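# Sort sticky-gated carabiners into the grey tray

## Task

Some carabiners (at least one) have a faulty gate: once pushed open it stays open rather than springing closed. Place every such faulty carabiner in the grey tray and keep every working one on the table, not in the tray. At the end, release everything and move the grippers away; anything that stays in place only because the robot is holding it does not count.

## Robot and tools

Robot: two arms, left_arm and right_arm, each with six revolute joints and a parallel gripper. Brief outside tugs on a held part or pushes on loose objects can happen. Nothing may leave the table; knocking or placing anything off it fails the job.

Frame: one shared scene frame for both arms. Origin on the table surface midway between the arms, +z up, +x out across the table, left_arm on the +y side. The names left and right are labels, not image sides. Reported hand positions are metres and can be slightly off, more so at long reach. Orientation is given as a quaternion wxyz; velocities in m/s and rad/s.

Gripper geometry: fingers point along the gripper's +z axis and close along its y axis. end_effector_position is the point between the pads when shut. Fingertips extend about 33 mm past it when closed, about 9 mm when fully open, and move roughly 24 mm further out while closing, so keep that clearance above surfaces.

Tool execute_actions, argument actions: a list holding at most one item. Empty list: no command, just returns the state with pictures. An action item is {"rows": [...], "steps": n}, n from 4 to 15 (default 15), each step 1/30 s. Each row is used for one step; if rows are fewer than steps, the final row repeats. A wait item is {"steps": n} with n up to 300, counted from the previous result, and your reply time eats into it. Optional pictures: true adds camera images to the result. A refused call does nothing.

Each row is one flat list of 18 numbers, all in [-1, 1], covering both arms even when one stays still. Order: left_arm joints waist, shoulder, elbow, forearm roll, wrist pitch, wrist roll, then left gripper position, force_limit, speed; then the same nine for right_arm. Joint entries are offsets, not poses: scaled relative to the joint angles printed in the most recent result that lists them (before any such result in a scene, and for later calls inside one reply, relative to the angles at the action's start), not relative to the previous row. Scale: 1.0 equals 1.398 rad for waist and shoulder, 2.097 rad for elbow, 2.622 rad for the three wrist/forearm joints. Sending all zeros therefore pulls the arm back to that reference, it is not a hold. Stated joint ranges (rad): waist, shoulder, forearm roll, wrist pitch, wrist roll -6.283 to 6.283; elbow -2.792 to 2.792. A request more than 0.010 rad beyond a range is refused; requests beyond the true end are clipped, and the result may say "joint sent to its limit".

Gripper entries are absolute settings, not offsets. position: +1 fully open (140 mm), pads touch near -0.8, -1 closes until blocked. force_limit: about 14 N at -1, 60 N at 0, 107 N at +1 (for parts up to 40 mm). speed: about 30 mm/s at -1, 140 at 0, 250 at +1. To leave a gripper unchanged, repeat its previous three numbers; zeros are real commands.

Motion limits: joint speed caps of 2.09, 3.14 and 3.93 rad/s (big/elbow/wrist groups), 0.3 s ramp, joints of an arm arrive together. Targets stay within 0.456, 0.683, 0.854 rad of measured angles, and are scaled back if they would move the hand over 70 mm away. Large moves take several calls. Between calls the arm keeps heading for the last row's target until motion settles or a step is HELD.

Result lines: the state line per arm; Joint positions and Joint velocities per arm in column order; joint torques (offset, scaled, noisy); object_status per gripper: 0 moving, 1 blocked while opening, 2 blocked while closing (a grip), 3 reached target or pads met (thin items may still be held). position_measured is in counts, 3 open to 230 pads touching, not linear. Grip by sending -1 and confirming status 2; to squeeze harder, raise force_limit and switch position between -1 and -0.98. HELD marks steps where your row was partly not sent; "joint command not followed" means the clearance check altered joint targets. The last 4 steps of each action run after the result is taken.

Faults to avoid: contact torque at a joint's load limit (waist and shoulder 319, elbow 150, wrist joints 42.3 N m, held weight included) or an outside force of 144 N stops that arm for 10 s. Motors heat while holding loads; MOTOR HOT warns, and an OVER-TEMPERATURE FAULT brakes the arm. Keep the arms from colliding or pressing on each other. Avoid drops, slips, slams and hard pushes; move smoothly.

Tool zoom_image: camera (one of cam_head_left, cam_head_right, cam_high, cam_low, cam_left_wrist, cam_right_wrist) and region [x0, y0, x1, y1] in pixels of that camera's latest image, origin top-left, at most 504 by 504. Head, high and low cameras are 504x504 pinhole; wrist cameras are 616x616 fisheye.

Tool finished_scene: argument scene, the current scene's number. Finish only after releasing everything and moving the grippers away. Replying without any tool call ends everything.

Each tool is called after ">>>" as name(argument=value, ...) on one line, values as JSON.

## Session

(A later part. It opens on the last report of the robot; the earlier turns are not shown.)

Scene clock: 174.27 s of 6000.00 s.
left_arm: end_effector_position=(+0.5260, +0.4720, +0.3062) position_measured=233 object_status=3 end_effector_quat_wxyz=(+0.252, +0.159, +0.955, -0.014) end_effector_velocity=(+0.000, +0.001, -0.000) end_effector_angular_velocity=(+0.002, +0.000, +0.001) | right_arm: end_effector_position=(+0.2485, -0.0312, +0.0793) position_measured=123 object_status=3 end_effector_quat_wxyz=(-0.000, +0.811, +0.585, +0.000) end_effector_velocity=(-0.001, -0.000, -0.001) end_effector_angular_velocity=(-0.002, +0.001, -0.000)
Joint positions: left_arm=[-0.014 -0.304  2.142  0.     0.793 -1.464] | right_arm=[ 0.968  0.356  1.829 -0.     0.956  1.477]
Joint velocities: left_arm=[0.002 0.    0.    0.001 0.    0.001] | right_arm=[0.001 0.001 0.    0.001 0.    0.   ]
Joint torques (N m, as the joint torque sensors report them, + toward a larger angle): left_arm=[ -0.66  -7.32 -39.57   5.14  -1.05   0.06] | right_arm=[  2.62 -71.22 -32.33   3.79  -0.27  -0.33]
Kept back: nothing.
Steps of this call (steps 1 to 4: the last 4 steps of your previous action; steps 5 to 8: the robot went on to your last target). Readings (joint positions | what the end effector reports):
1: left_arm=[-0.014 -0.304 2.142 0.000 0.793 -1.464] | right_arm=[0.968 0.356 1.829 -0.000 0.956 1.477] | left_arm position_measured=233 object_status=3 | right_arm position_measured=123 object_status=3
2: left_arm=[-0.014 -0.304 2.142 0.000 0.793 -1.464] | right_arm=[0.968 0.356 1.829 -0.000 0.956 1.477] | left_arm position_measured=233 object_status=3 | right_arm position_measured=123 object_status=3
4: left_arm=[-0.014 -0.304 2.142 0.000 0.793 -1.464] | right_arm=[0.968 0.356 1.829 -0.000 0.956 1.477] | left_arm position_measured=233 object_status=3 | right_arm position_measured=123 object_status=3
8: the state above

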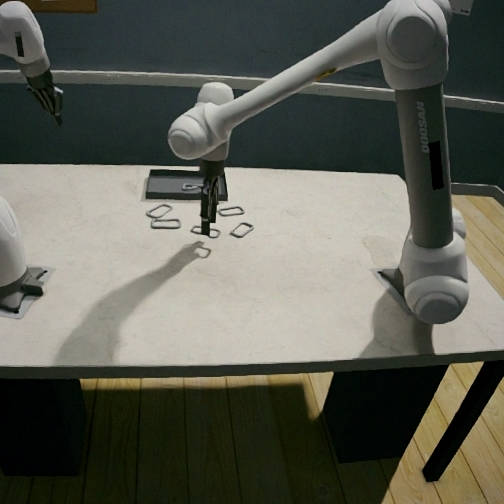

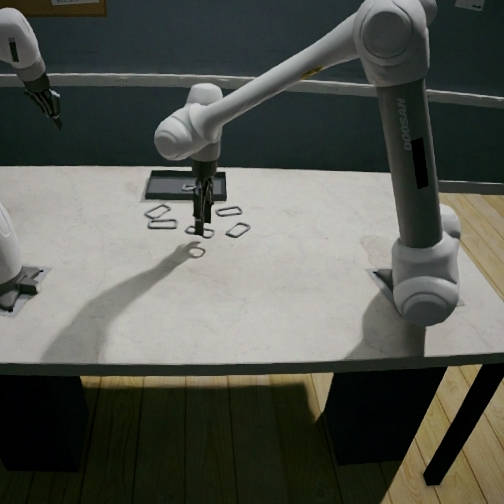

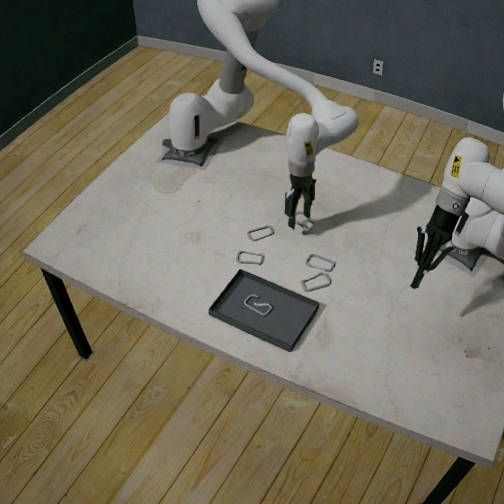

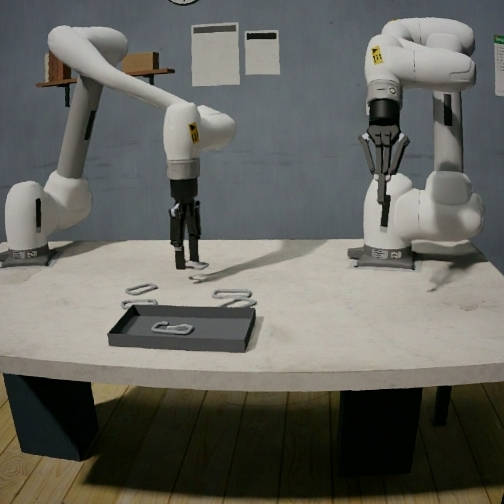

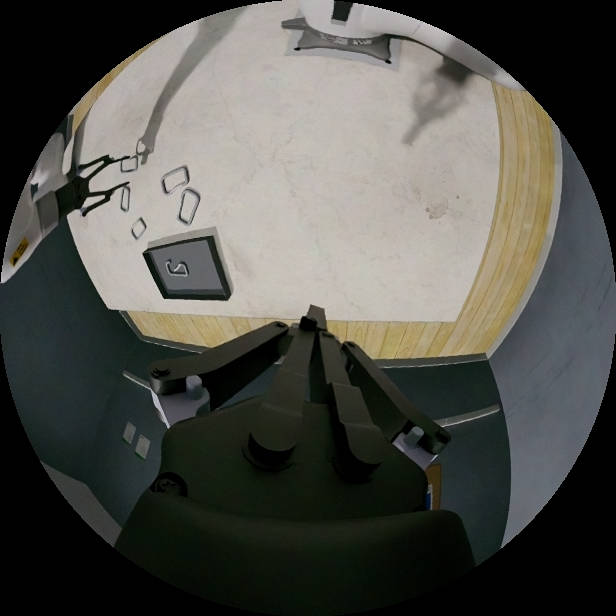

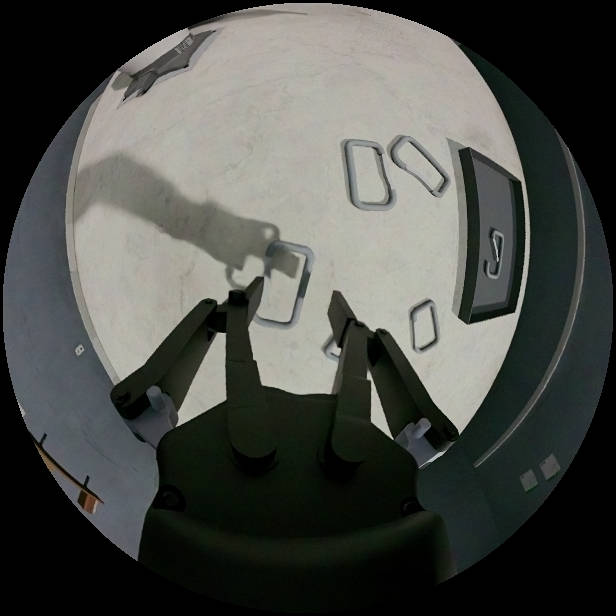

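>>> execute_actions(actions=[{"rows":[[0,0,0,0,0,0,-0.9,0,1,0,0.028,0.012,0,-0.024,0,0.05,-0.7,0]],"steps":15}], pictures=false)

>>> execute_actions(actions=[{"steps":6}], pictures=false)

>>> execute_actions(actions=[{"rows":[[0,0,0,0,0,0,-0.9,0,1,0,0,0,0,0,0,-0.46,-0.6,-0.5]],"steps":15}], pictures=false)

>>> execute_actions(actions=[{"steps":10}], pictures=true)

>>> zoom_image(camera="cam_right_wrist", region=[200,200,400,400])

Scene clock: 175.33 s of 6000.00 s.
left_arm: end_effector_position=(+0.5260, +0.4720, +0.3062) position_measured=233 object_status=3 end_effector_quat_wxyz=(+0.252, +0.159, +0.955, -0.014) end_effector_velocity=(+0.000, -0.000, -0.000) end_effector_angular_velocity=(+0.001, +0.000, -0.002) | right_arm: end_effector_position=(+0.2487, -0.0307, +0.0422) position_measured=123 object_status=3 end_effector_quat_wxyz=(+0.000, +0.811, +0.585, -0.000) end_effector_velocity=(-0.001, -0.000, -0.007) end_effector_angular_velocity=(-0.001, +0.001, +0.001)
Joint positions: left_arm=[-0.014 -0.304  2.142  0.     0.793 -1.464] | right_arm=[0.968 0.394 1.854 0.    0.894 1.477]
Joint velocities: left_arm=[-0.001  0.     0.     0.001 -0.     0.001] | right_arm=[ 0.001  0.007  0.005  0.    -0.01  -0.   ]
Joint torques (N m, as the joint torque sensors report them, + toward a larger angle): left_arm=[ -0.29  -7.37 -39.29   5.14  -1.06   0.06] | right_arm=[  2.23 -76.08 -32.     3.47   0.04  -0.21]
Steps of this call (steps 1 to 15: the robot went on to your last target; steps 16 to 21: nothing new was sent; steps 22 to 32: the first 11 steps of this action). Readings (joint positions | what the end effector reports):
22: left_arm=[-0.014 -0.304 2.142 0.000 0.793 -1.464] | right_arm=[0.968 0.356 1.829 -0.000 0.956 1.477] | left_arm position_measured=233 object_status=3 | right_arm position_measured=123 object_status=3
23: left_arm=[-0.014 -0.304 2.142 0.000 0.793 -1.464] | right_arm=[0.968 0.358 1.831 0.000 0.951 1.477] | left_arm position_measured=233 object_status=3 | right_arm position_measured=123 object_status=3
25: left_arm=[-0.014 -0.304 2.142 0.000 0.793 -1.464] | right_arm=[0.968 0.378 1.844 0.000 0.919 1.477] | left_arm position_measured=233 object_status=3 | right_arm position_measured=123 object_status=3
29: left_arm=[-0.014 -0.304 2.142 0.000 0.793 -1.464] | right_arm=[0.968 0.393 1.853 0.000 0.896 1.477] | left_arm position_measured=233 object_status=3 | right_arm position_measured=123 object_status=3
32: the state above

Scene clock: 175.53 s of 6000.00 s.
left_arm: end_effector_position=(+0.5260, +0.4720, +0.3062) position_measured=233 object_status=3 end_effector_quat_wxyz=(+0.252, +0.159, +0.955, -0.014) end_effector_velocity=(+0.000, +0.001, -0.000) end_effector_angular_velocity=(-0.001, +0.000, +0.003) | right_arm: end_effector_position=(+0.2487, -0.0308, +0.0417) position_measured=123 object_status=3 end_effector_quat_wxyz=(+0.000, +0.811, +0.585, -0.000) end_effector_velocity=(+0.000, -0.001, -0.001) end_effector_angular_velocity=(-0.001, -0.000, +0.001)
Joint positions: left_arm=[-0.014 -0.304  2.142  0.     0.793 -1.464] | right_arm=[ 0.968  0.395  1.854 -0.     0.893  1.477]
Joint velocities: left_arm=[ 0.002  0.     0.    -0.     0.    -0.001] | right_arm=[-0.     0.001  0.001 -0.001 -0.001 -0.001]
Joint torques (N m, as the joint torque sensors report them, + toward a larger angle): left_arm=[ -0.71  -7.43 -39.82   5.03  -1.08   0.08] | right_arm=[  2.11 -74.74 -30.82   3.49  -0.35  -0.14]
Kept back: nothing.
Steps of this call (steps 1 to 4: the last 4 steps of your previous action; steps 5 to 6: the robot went on to your last target). Readings (joint positions | what the end effector reports):
1: left_arm=[-0.014 -0.304 2.142 0.000 0.793 -1.464] | right_arm=[0.968 0.394 1.854 0.000 0.894 1.477] | left_arm position_measured=233 object_status=3 | right_arm position_measured=123 object_status=3
2: left_arm=[-0.014 -0.304 2.142 0.000 0.793 -1.464] | right_arm=[0.968 0.394 1.854 0.000 0.893 1.477] | left_arm position_measured=233 object_status=3 | right_arm position_measured=123 object_status=3
4: left_arm=[-0.014 -0.304 2.142 0.000 0.793 -1.464] | right_arm=[0.968 0.395 1.854 -0.000 0.893 1.477] | left_arm position_measured=233 object_status=3 | right_arm position_measured=123 object_status=3
6: the state above

Scene clock: 175.90 s of 6000.00 s.
left_arm: end_effector_position=(+0.5260, +0.4720, +0.3062) position_measured=233 object_status=3 end_effector_quat_wxyz=(+0.252, +0.159, +0.955, -0.014) end_effector_velocity=(-0.000, -0.001, +0.000) end_effector_angular_velocity=(-0.000, -0.000, -0.001) | right_arm: end_effector_position=(+0.2487, -0.0308, +0.0417) position_measured=166 object_status=0 end_effector_quat_wxyz=(+0.000, +0.811, +0.585, -0.000) end_effector_velocity=(-0.000, -0.000, -0.001) end_effector_angular_velocity=(-0.002, +0.001, -0.001)
Joint positions: left_arm=[-0.014 -0.304  2.142  0.     0.793 -1.464] | right_arm=[ 0.968  0.395  1.854 -0.     0.893  1.477]
Joint velocities: left_arm=[-0.002 -0.    -0.     0.    -0.    -0.001] | right_arm=[-0.     0.002  0.     0.001  0.     0.   ]
Joint torques (N m, as the joint torque sensors report them, + toward a larger angle): left_arm=[ -0.16  -7.72 -39.48   5.05  -1.01  -0.01] | right_arm=[  3.84 -73.08 -31.77   3.41  -0.43  -0.37]
Steps of this call (steps 1 to 11: the first 11 steps of this action). Readings (joint positions | what the end effector reports):
1: left_arm=[-0.014 -0.304 2.142 0.000 0.793 -1.464] | right_arm=[0.968 0.395 1.854 -0.000 0.893 1.477] | left_arm position_measured=233 object_status=3 | right_arm position_measured=123 object_status=0
2: left_arm=[-0.014 -0.304 2.142 0.000 0.793 -1.464] | right_arm=[0.968 0.395 1.854 -0.000 0.893 1.477] | left_arm position_measured=233 object_status=3 | right_arm position_measured=124 object_status=0
4: left_arm=[-0.014 -0.304 2.142 0.000 0.793 -1.464] | right_arm=[0.968 0.395 1.854 -0.000 0.893 1.477] | left_arm position_measured=233 object_status=3 | right_arm position_measured=133 object_status=0
8: left_arm=[-0.014 -0.304 2.142 0.000 0.793 -1.464] | right_arm=[0.968 0.395 1.854 -0.000 0.893 1.477] | left_arm position_measured=233 object_status=3 | right_arm position_measured=152 object_status=0
11: the state above

Scene clock: 176.23 s of 6000.00 s.
left_arm: end_effector_position=(+0.5260, +0.4720, +0.3062) position_measured=233 object_status=3 end_effector_quat_wxyz=(+0.252, +0.159, +0.955, -0.014) end_effector_velocity=(-0.000, +0.000, +0.001) end_effector_angular_velocity=(-0.001, -0.001, +0.001) | right_arm: end_effector_position=(+0.2487, -0.0308, +0.0417) position_measured=187 object_status=3 end_effector_quat_wxyz=(+0.000, +0.811, +0.585, -0.000) end_effector_velocity=(-0.000, -0.000, -0.000) end_effector_angular_velocity=(-0.000, +0.001, +0.001)
Joint positions: left_arm=[-0.014 -0.304  2.142  0.     0.793 -1.464] | right_arm=[ 0.968  0.395  1.854 -0.     0.893  1.477]
Joint velocities: left_arm=[ 0.    -0.001  0.     0.    -0.    -0.001] | right_arm=[-0.     0.     0.001  0.001 -0.    -0.001]
Joint torques (N m, as the joint torque sensors report them, + toward a larger angle): left_arm=[  0.04  -7.15 -39.42   5.09  -1.02   0.04] | right_arm=[  3.55 -72.98 -30.68   3.84  -0.22  -0.23]
Kept back: nothing.
Steps of this call (steps 1 to 4: the last 4 steps of your previous action; steps 5 to 10: the robot went on to your last target). Readings (joint positions | what the end effector reports):
1: left_arm=[-0.014 -0.304 2.142 0.000 0.793 -1.464] | right_arm=[0.968 0.395 1.854 -0.000 0.893 1.477] | left_arm position_measured=233 object_status=3 | right_arm position_measured=170 object_status=0
2: left_arm=[-0.014 -0.304 2.142 0.000 0.793 -1.464] | right_arm=[0.968 0.395 1.854 -0.000 0.893 1.477] | left_arm position_measured=233 object_status=3 | right_arm position_measured=175 object_status=0
4: left_arm=[-0.014 -0.304 2.142 0.000 0.793 -1.464] | right_arm=[0.968 0.395 1.854 -0.000 0.893 1.477] | left_arm position_measured=233 object_status=3 | right_arm position_measured=184 object_status=0
8: left_arm=[-0.014 -0.304 2.142 0.000 0.793 -1.464] | right_arm=[0.968 0.395 1.854 -0.000 0.893 1.477] | left_arm position_measured=233 object_status=3 | right_arm position_measured=187 object_status=0
10: the state above

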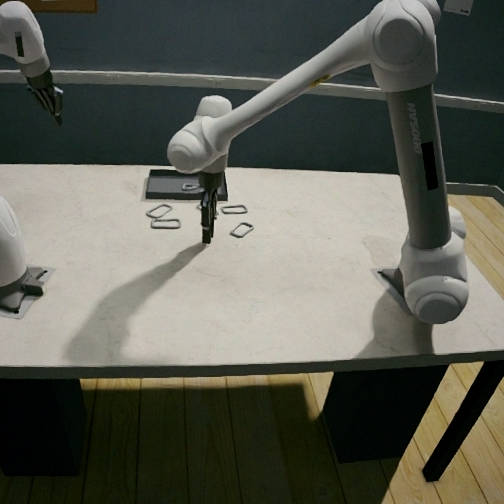

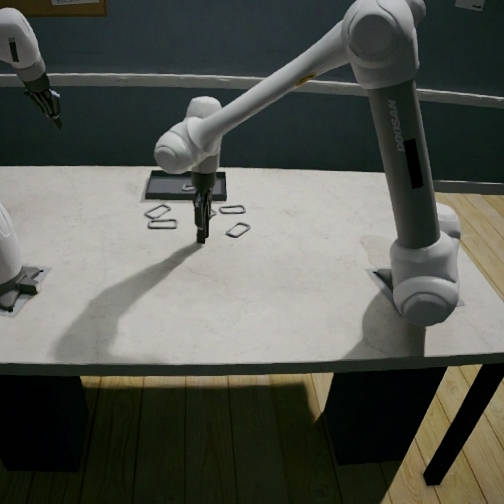

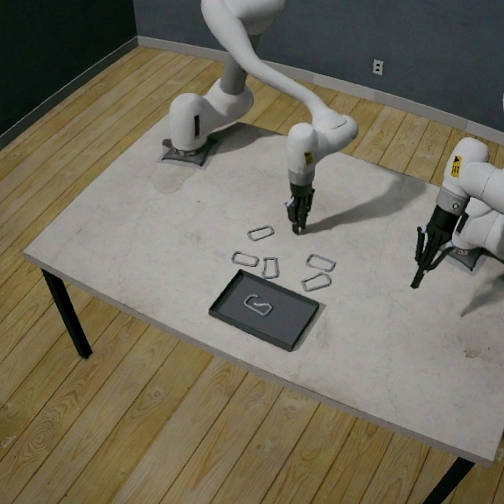

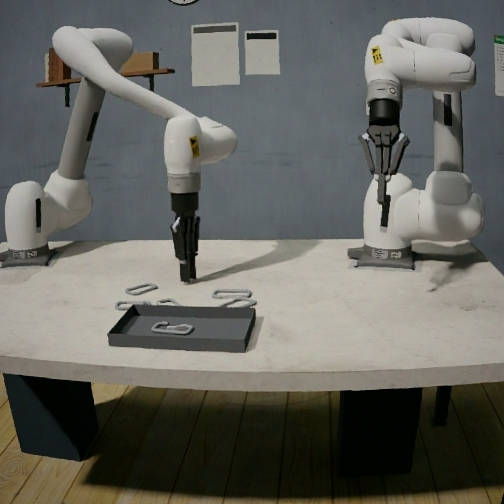

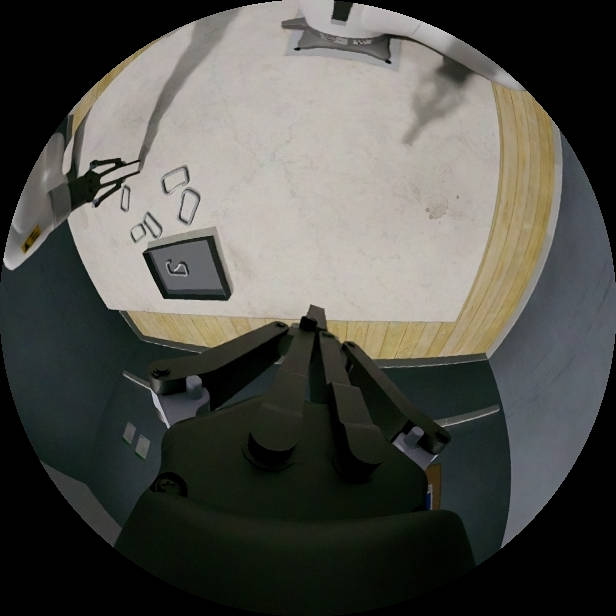

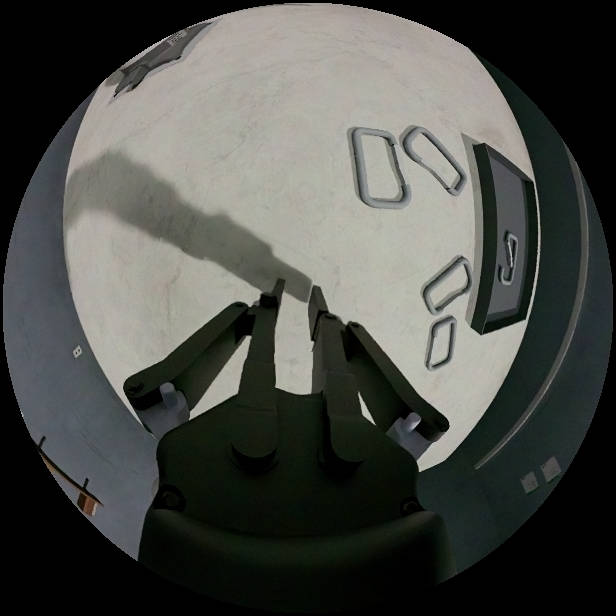

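Region (200, 200, 400, 400) of cam_right_wrist's 616x616 image, scaled by 2.520, with more detail than that image has.

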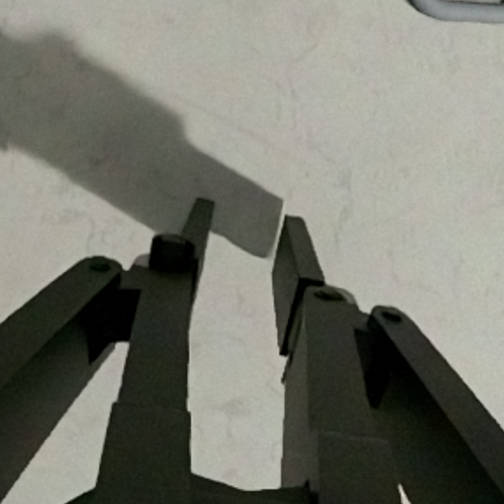

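>>> execute_actions(actions=[{"rows":[[0,0,0,0,0,0,-0.9,0,1,0,-0.12,-0.04,0,0.096,0,0.05,-0.6,0]],"steps":15}], pictures=false)

>>> execute_actions(actions=[{"rows":[[0,0,0,0,0,0,-0.9,0,1,-0.25,-0.1,0,0,0.05,0,0.05,-0.6,0]],"steps":15}], pictures=false)

>>> execute_actions(actions=[{"steps":15}], pictures=true)

>>> zoom_image(camera="cam_high", region=[190,200,350,360])

Scene clock: 176.80 s of 6000.00 s.
left_arm: end_effector_position=(+0.5260, +0.4720, +0.3062) position_measured=233 object_status=3 end_effector_quat_wxyz=(+0.252, +0.159, +0.955, -0.014) end_effector_velocity=(+0.000, -0.000, -0.000) end_effector_angular_velocity=(-0.000, +0.000, +0.000) | right_arm: end_effector_position=(+0.2412, -0.0481, +0.1692) position_measured=123 object_status=0 end_effector_quat_wxyz=(+0.000, +0.811, +0.585, -0.000) end_effector_velocity=(-0.033, -0.072, +0.335) end_effector_angular_velocity=(+0.013, -0.002, -0.001)
Joint positions: left_arm=[-0.014 -0.304  2.142  0.     0.793 -1.464] | right_arm=[ 0.968  0.253  1.783 -0.     1.105  1.477]
Joint velocities: left_arm=[ 0.  0.  0. -0. -0. -0.] | right_arm=[ 0.    -0.371 -0.185  0.003  0.544  0.   ]
Joint torques (N m, as the joint torque sensors report them, + toward a larger angle): left_arm=[ -0.1   -7.73 -39.34   5.08  -1.13   0.06] | right_arm=[  1.19 -49.66 -30.2    3.5   -0.43  -0.18]
Steps of this call (steps 1 to 6: the robot went on to your last target; steps 7 to 17: the first 11 steps of this action). Readings (joint positions | what the end effector reports):
7: left_arm=[-0.014 -0.304 2.142 0.000 0.793 -1.464] | right_arm=[0.968 0.395 1.854 -0.000 0.893 1.477] | left_arm position_measured=233 object_status=3 | right_arm position_measured=187 object_status=0
8: left_arm=[-0.014 -0.304 2.142 0.000 0.793 -1.464] | right_arm=[0.968 0.392 1.853 -0.000 0.899 1.477] | left_arm position_measured=233 object_status=3 | right_arm position_measured=184 object_status=0
10: left_arm=[-0.014 -0.304 2.142 0.000 0.793 -1.464] | right_arm=[0.968 0.363 1.838 -0.000 0.942 1.477] | left_arm position_measured=233 object_status=3 | right_arm position_measured=169 object_status=0
14: left_arm=[-0.014 -0.304 2.142 0.000 0.793 -1.464] | right_arm=[0.968 0.297 1.806 -0.000 1.039 1.477] | left_arm position_measured=233 object_status=3 | right_arm position_measured=139 object_status=0
17: the state above

Scene clock: 177.30 s of 6000.00 s.
left_arm: end_effector_position=(+0.5260, +0.4720, +0.3062) position_measured=233 object_status=3 end_effector_quat_wxyz=(+0.252, +0.159, +0.955, -0.014) end_effector_velocity=(-0.000, -0.000, +0.000) end_effector_angular_velocity=(-0.001, -0.001, +0.000) | right_arm: end_effector_position=(+0.3267, -0.1248, +0.2360) position_measured=123 object_status=3 end_effector_quat_wxyz=(-0.001, +0.859, +0.512, +0.002) end_effector_velocity=(+0.266, -0.262, +0.143) end_effector_angular_velocity=(+0.014, -0.010, -0.589)
Joint positions: left_arm=[-0.014 -0.304  2.142  0.     0.793 -1.464] | right_arm=[ 0.793  0.158  1.771 -0.     1.208  1.477]
Joint velocities: left_arm=[-0.001 -0.001  0.     0.    -0.    -0.002] | right_arm=[-0.589 -0.231  0.001 -0.001  0.213  0.   ]
Joint torques (N m, as the joint torque sensors report them, + toward a larger angle): left_arm=[ -0.16  -7.32 -39.8    5.05  -1.1   -0.03] | right_arm=[  5.76 -57.46 -36.64   4.31   0.12  -0.11]
Steps of this call (steps 1 to 4: the last 4 steps of your previous action; steps 5 to 15: the first 11 steps of this action, its rows measured from where the robot was after step 4). Readings (joint positions | what the end effector reports):
4: left_arm=[-0.014 -0.304 2.142 0.000 0.793 -1.464] | right_arm=[0.968 0.230 1.772 -0.000 1.141 1.477] | left_arm position_measured=233 object_status=3 | right_arm position_measured=123 object_status=0
5: left_arm=[-0.014 -0.304 2.142 0.000 0.793 -1.464] | right_arm=[0.968 0.229 1.771 -0.000 1.142 1.477] | left_arm position_measured=233 object_status=3 | right_arm position_measured=123 object_status=3
6: left_arm=[-0.014 -0.304 2.142 0.000 0.793 -1.464] | right_arm=[0.965 0.226 1.771 -0.000 1.145 1.477] | left_arm position_measured=233 object_status=3 | right_arm position_measured=123 object_status=3
8: left_arm=[-0.014 -0.304 2.142 0.000 0.793 -1.464] | right_arm=[0.935 0.214 1.771 -0.000 1.157 1.477] | left_arm position_measured=233 object_status=3 | right_arm position_measured=123 object_status=3
12: left_arm=[-0.014 -0.304 2.142 0.000 0.793 -1.464] | right_arm=[0.852 0.182 1.771 -0.000 1.187 1.477] | left_arm position_measured=233 object_status=3 | right_arm position_measured=123 object_status=3
15: the state above

Scene clock: 177.80 s of 6000.00 s.
left_arm: end_effector_position=(+0.5260, +0.4720, +0.3062) position_measured=233 object_status=3 end_effector_quat_wxyz=(+0.252, +0.159, +0.955, -0.014) end_effector_velocity=(+0.000, -0.000, -0.001) end_effector_angular_velocity=(+0.000, +0.002, +0.000) | right_arm: end_effector_position=(+0.3948, -0.2082, +0.2771) position_measured=123 object_status=3 end_effector_quat_wxyz=(-0.001, +0.900, +0.436, +0.004) end_effector_velocity=(+0.002, -0.004, +0.002) end_effector_angular_velocity=(+0.001, -0.001, -0.007)
Joint positions: left_arm=[-0.014 -0.304  2.142  0.     0.793 -1.464] | right_arm=[ 0.619  0.09   1.772 -0.     1.272  1.477]
Joint velocities: left_arm=[ 0.     0.002  0.    -0.    -0.    -0.   ] | right_arm=[-0.007 -0.004  0.     0.001  0.002 -0.   ]
Joint torques (N m, as the joint torque sensors report them, + toward a larger angle): left_arm=[  0.19  -7.34 -39.5    5.08  -1.04   0.  ] | right_arm=[  3.54 -50.1  -38.46   4.4    0.06  -0.1 ]
Kept back: nothing.
Steps of this call (steps 1 to 4: the last 4 steps of your previous action; steps 5 to 15: the robot went on to your last target). Readings (joint positions | what the end effector reports):
1: left_arm=[-0.014 -0.304 2.142 0.000 0.793 -1.464] | right_arm=[0.773 0.150 1.771 -0.000 1.215 1.477] | left_arm position_measured=233 object_status=3 | right_arm position_measured=123 object_status=3
2: left_arm=[-0.014 -0.304 2.142 0.000 0.793 -1.464] | right_arm=[0.753 0.143 1.771 -0.000 1.223 1.477] | left_arm position_measured=233 object_status=3 | right_arm position_measured=123 object_status=3
4: left_arm=[-0.014 -0.304 2.142 0.000 0.793 -1.464] | right_arm=[0.713 0.127 1.771 -0.000 1.237 1.477] | left_arm position_measured=233 object_status=3 | right_arm position_measured=123 object_status=3
8: left_arm=[-0.014 -0.304 2.142 0.000 0.793 -1.464] | right_arm=[0.641 0.098 1.772 -0.000 1.264 1.477] | left_arm position_measured=233 object_status=3 | right_arm position_measured=123 object_status=3
15: the state above

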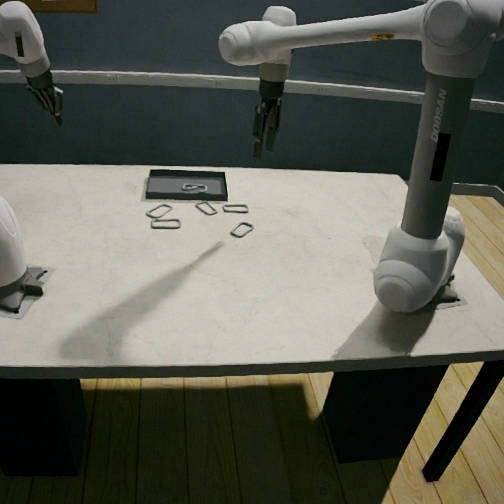

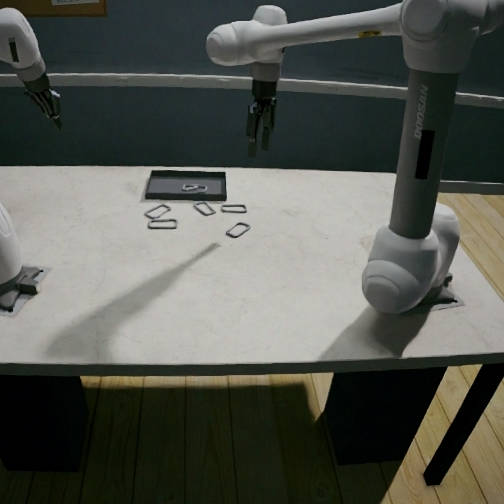

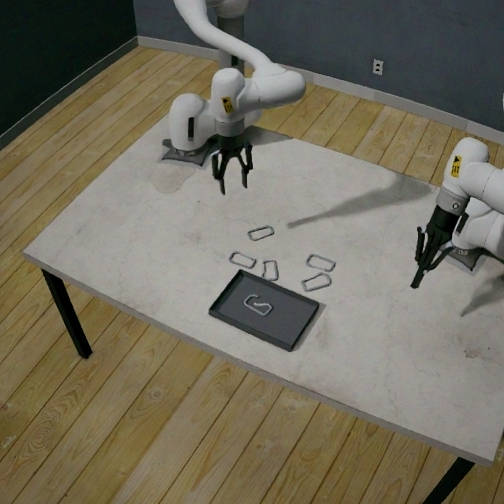

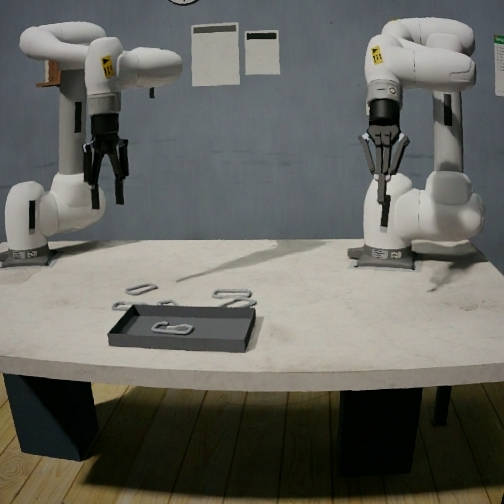

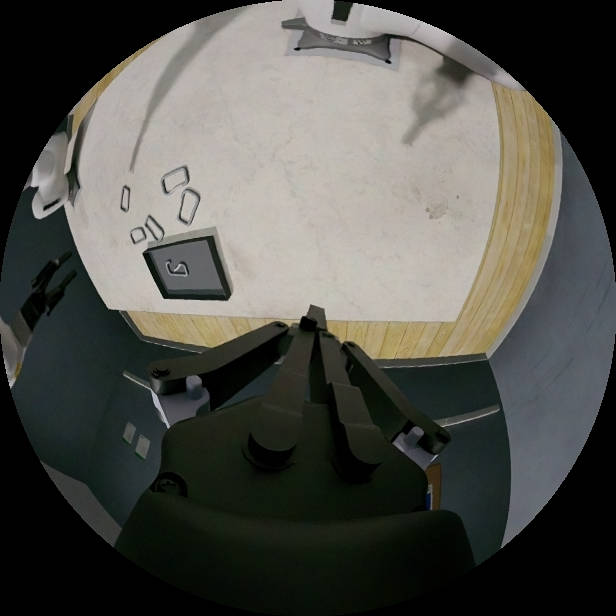

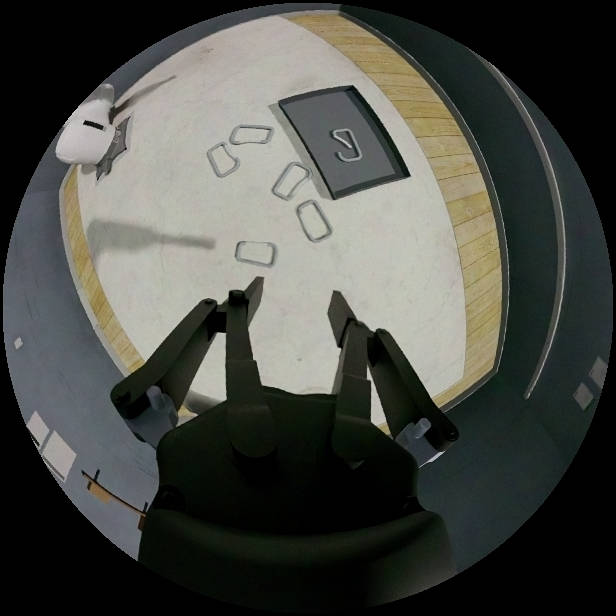

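Region (190, 200, 350, 360) of cam_high's 504x504 image, scaled by 3.150, with more detail than that image has.

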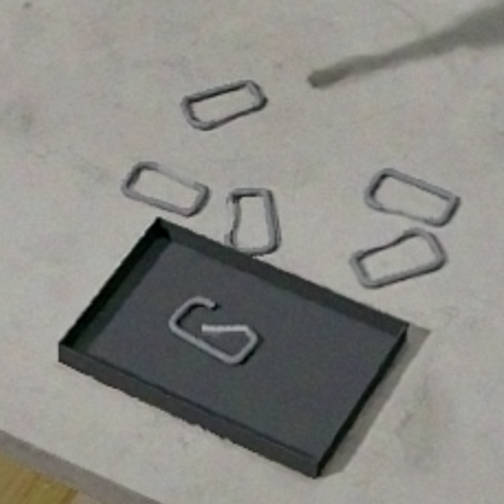

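All gates are closed except the one in the tray.

>>> finished_scene(scene=2)

The scene is finished: the task was done.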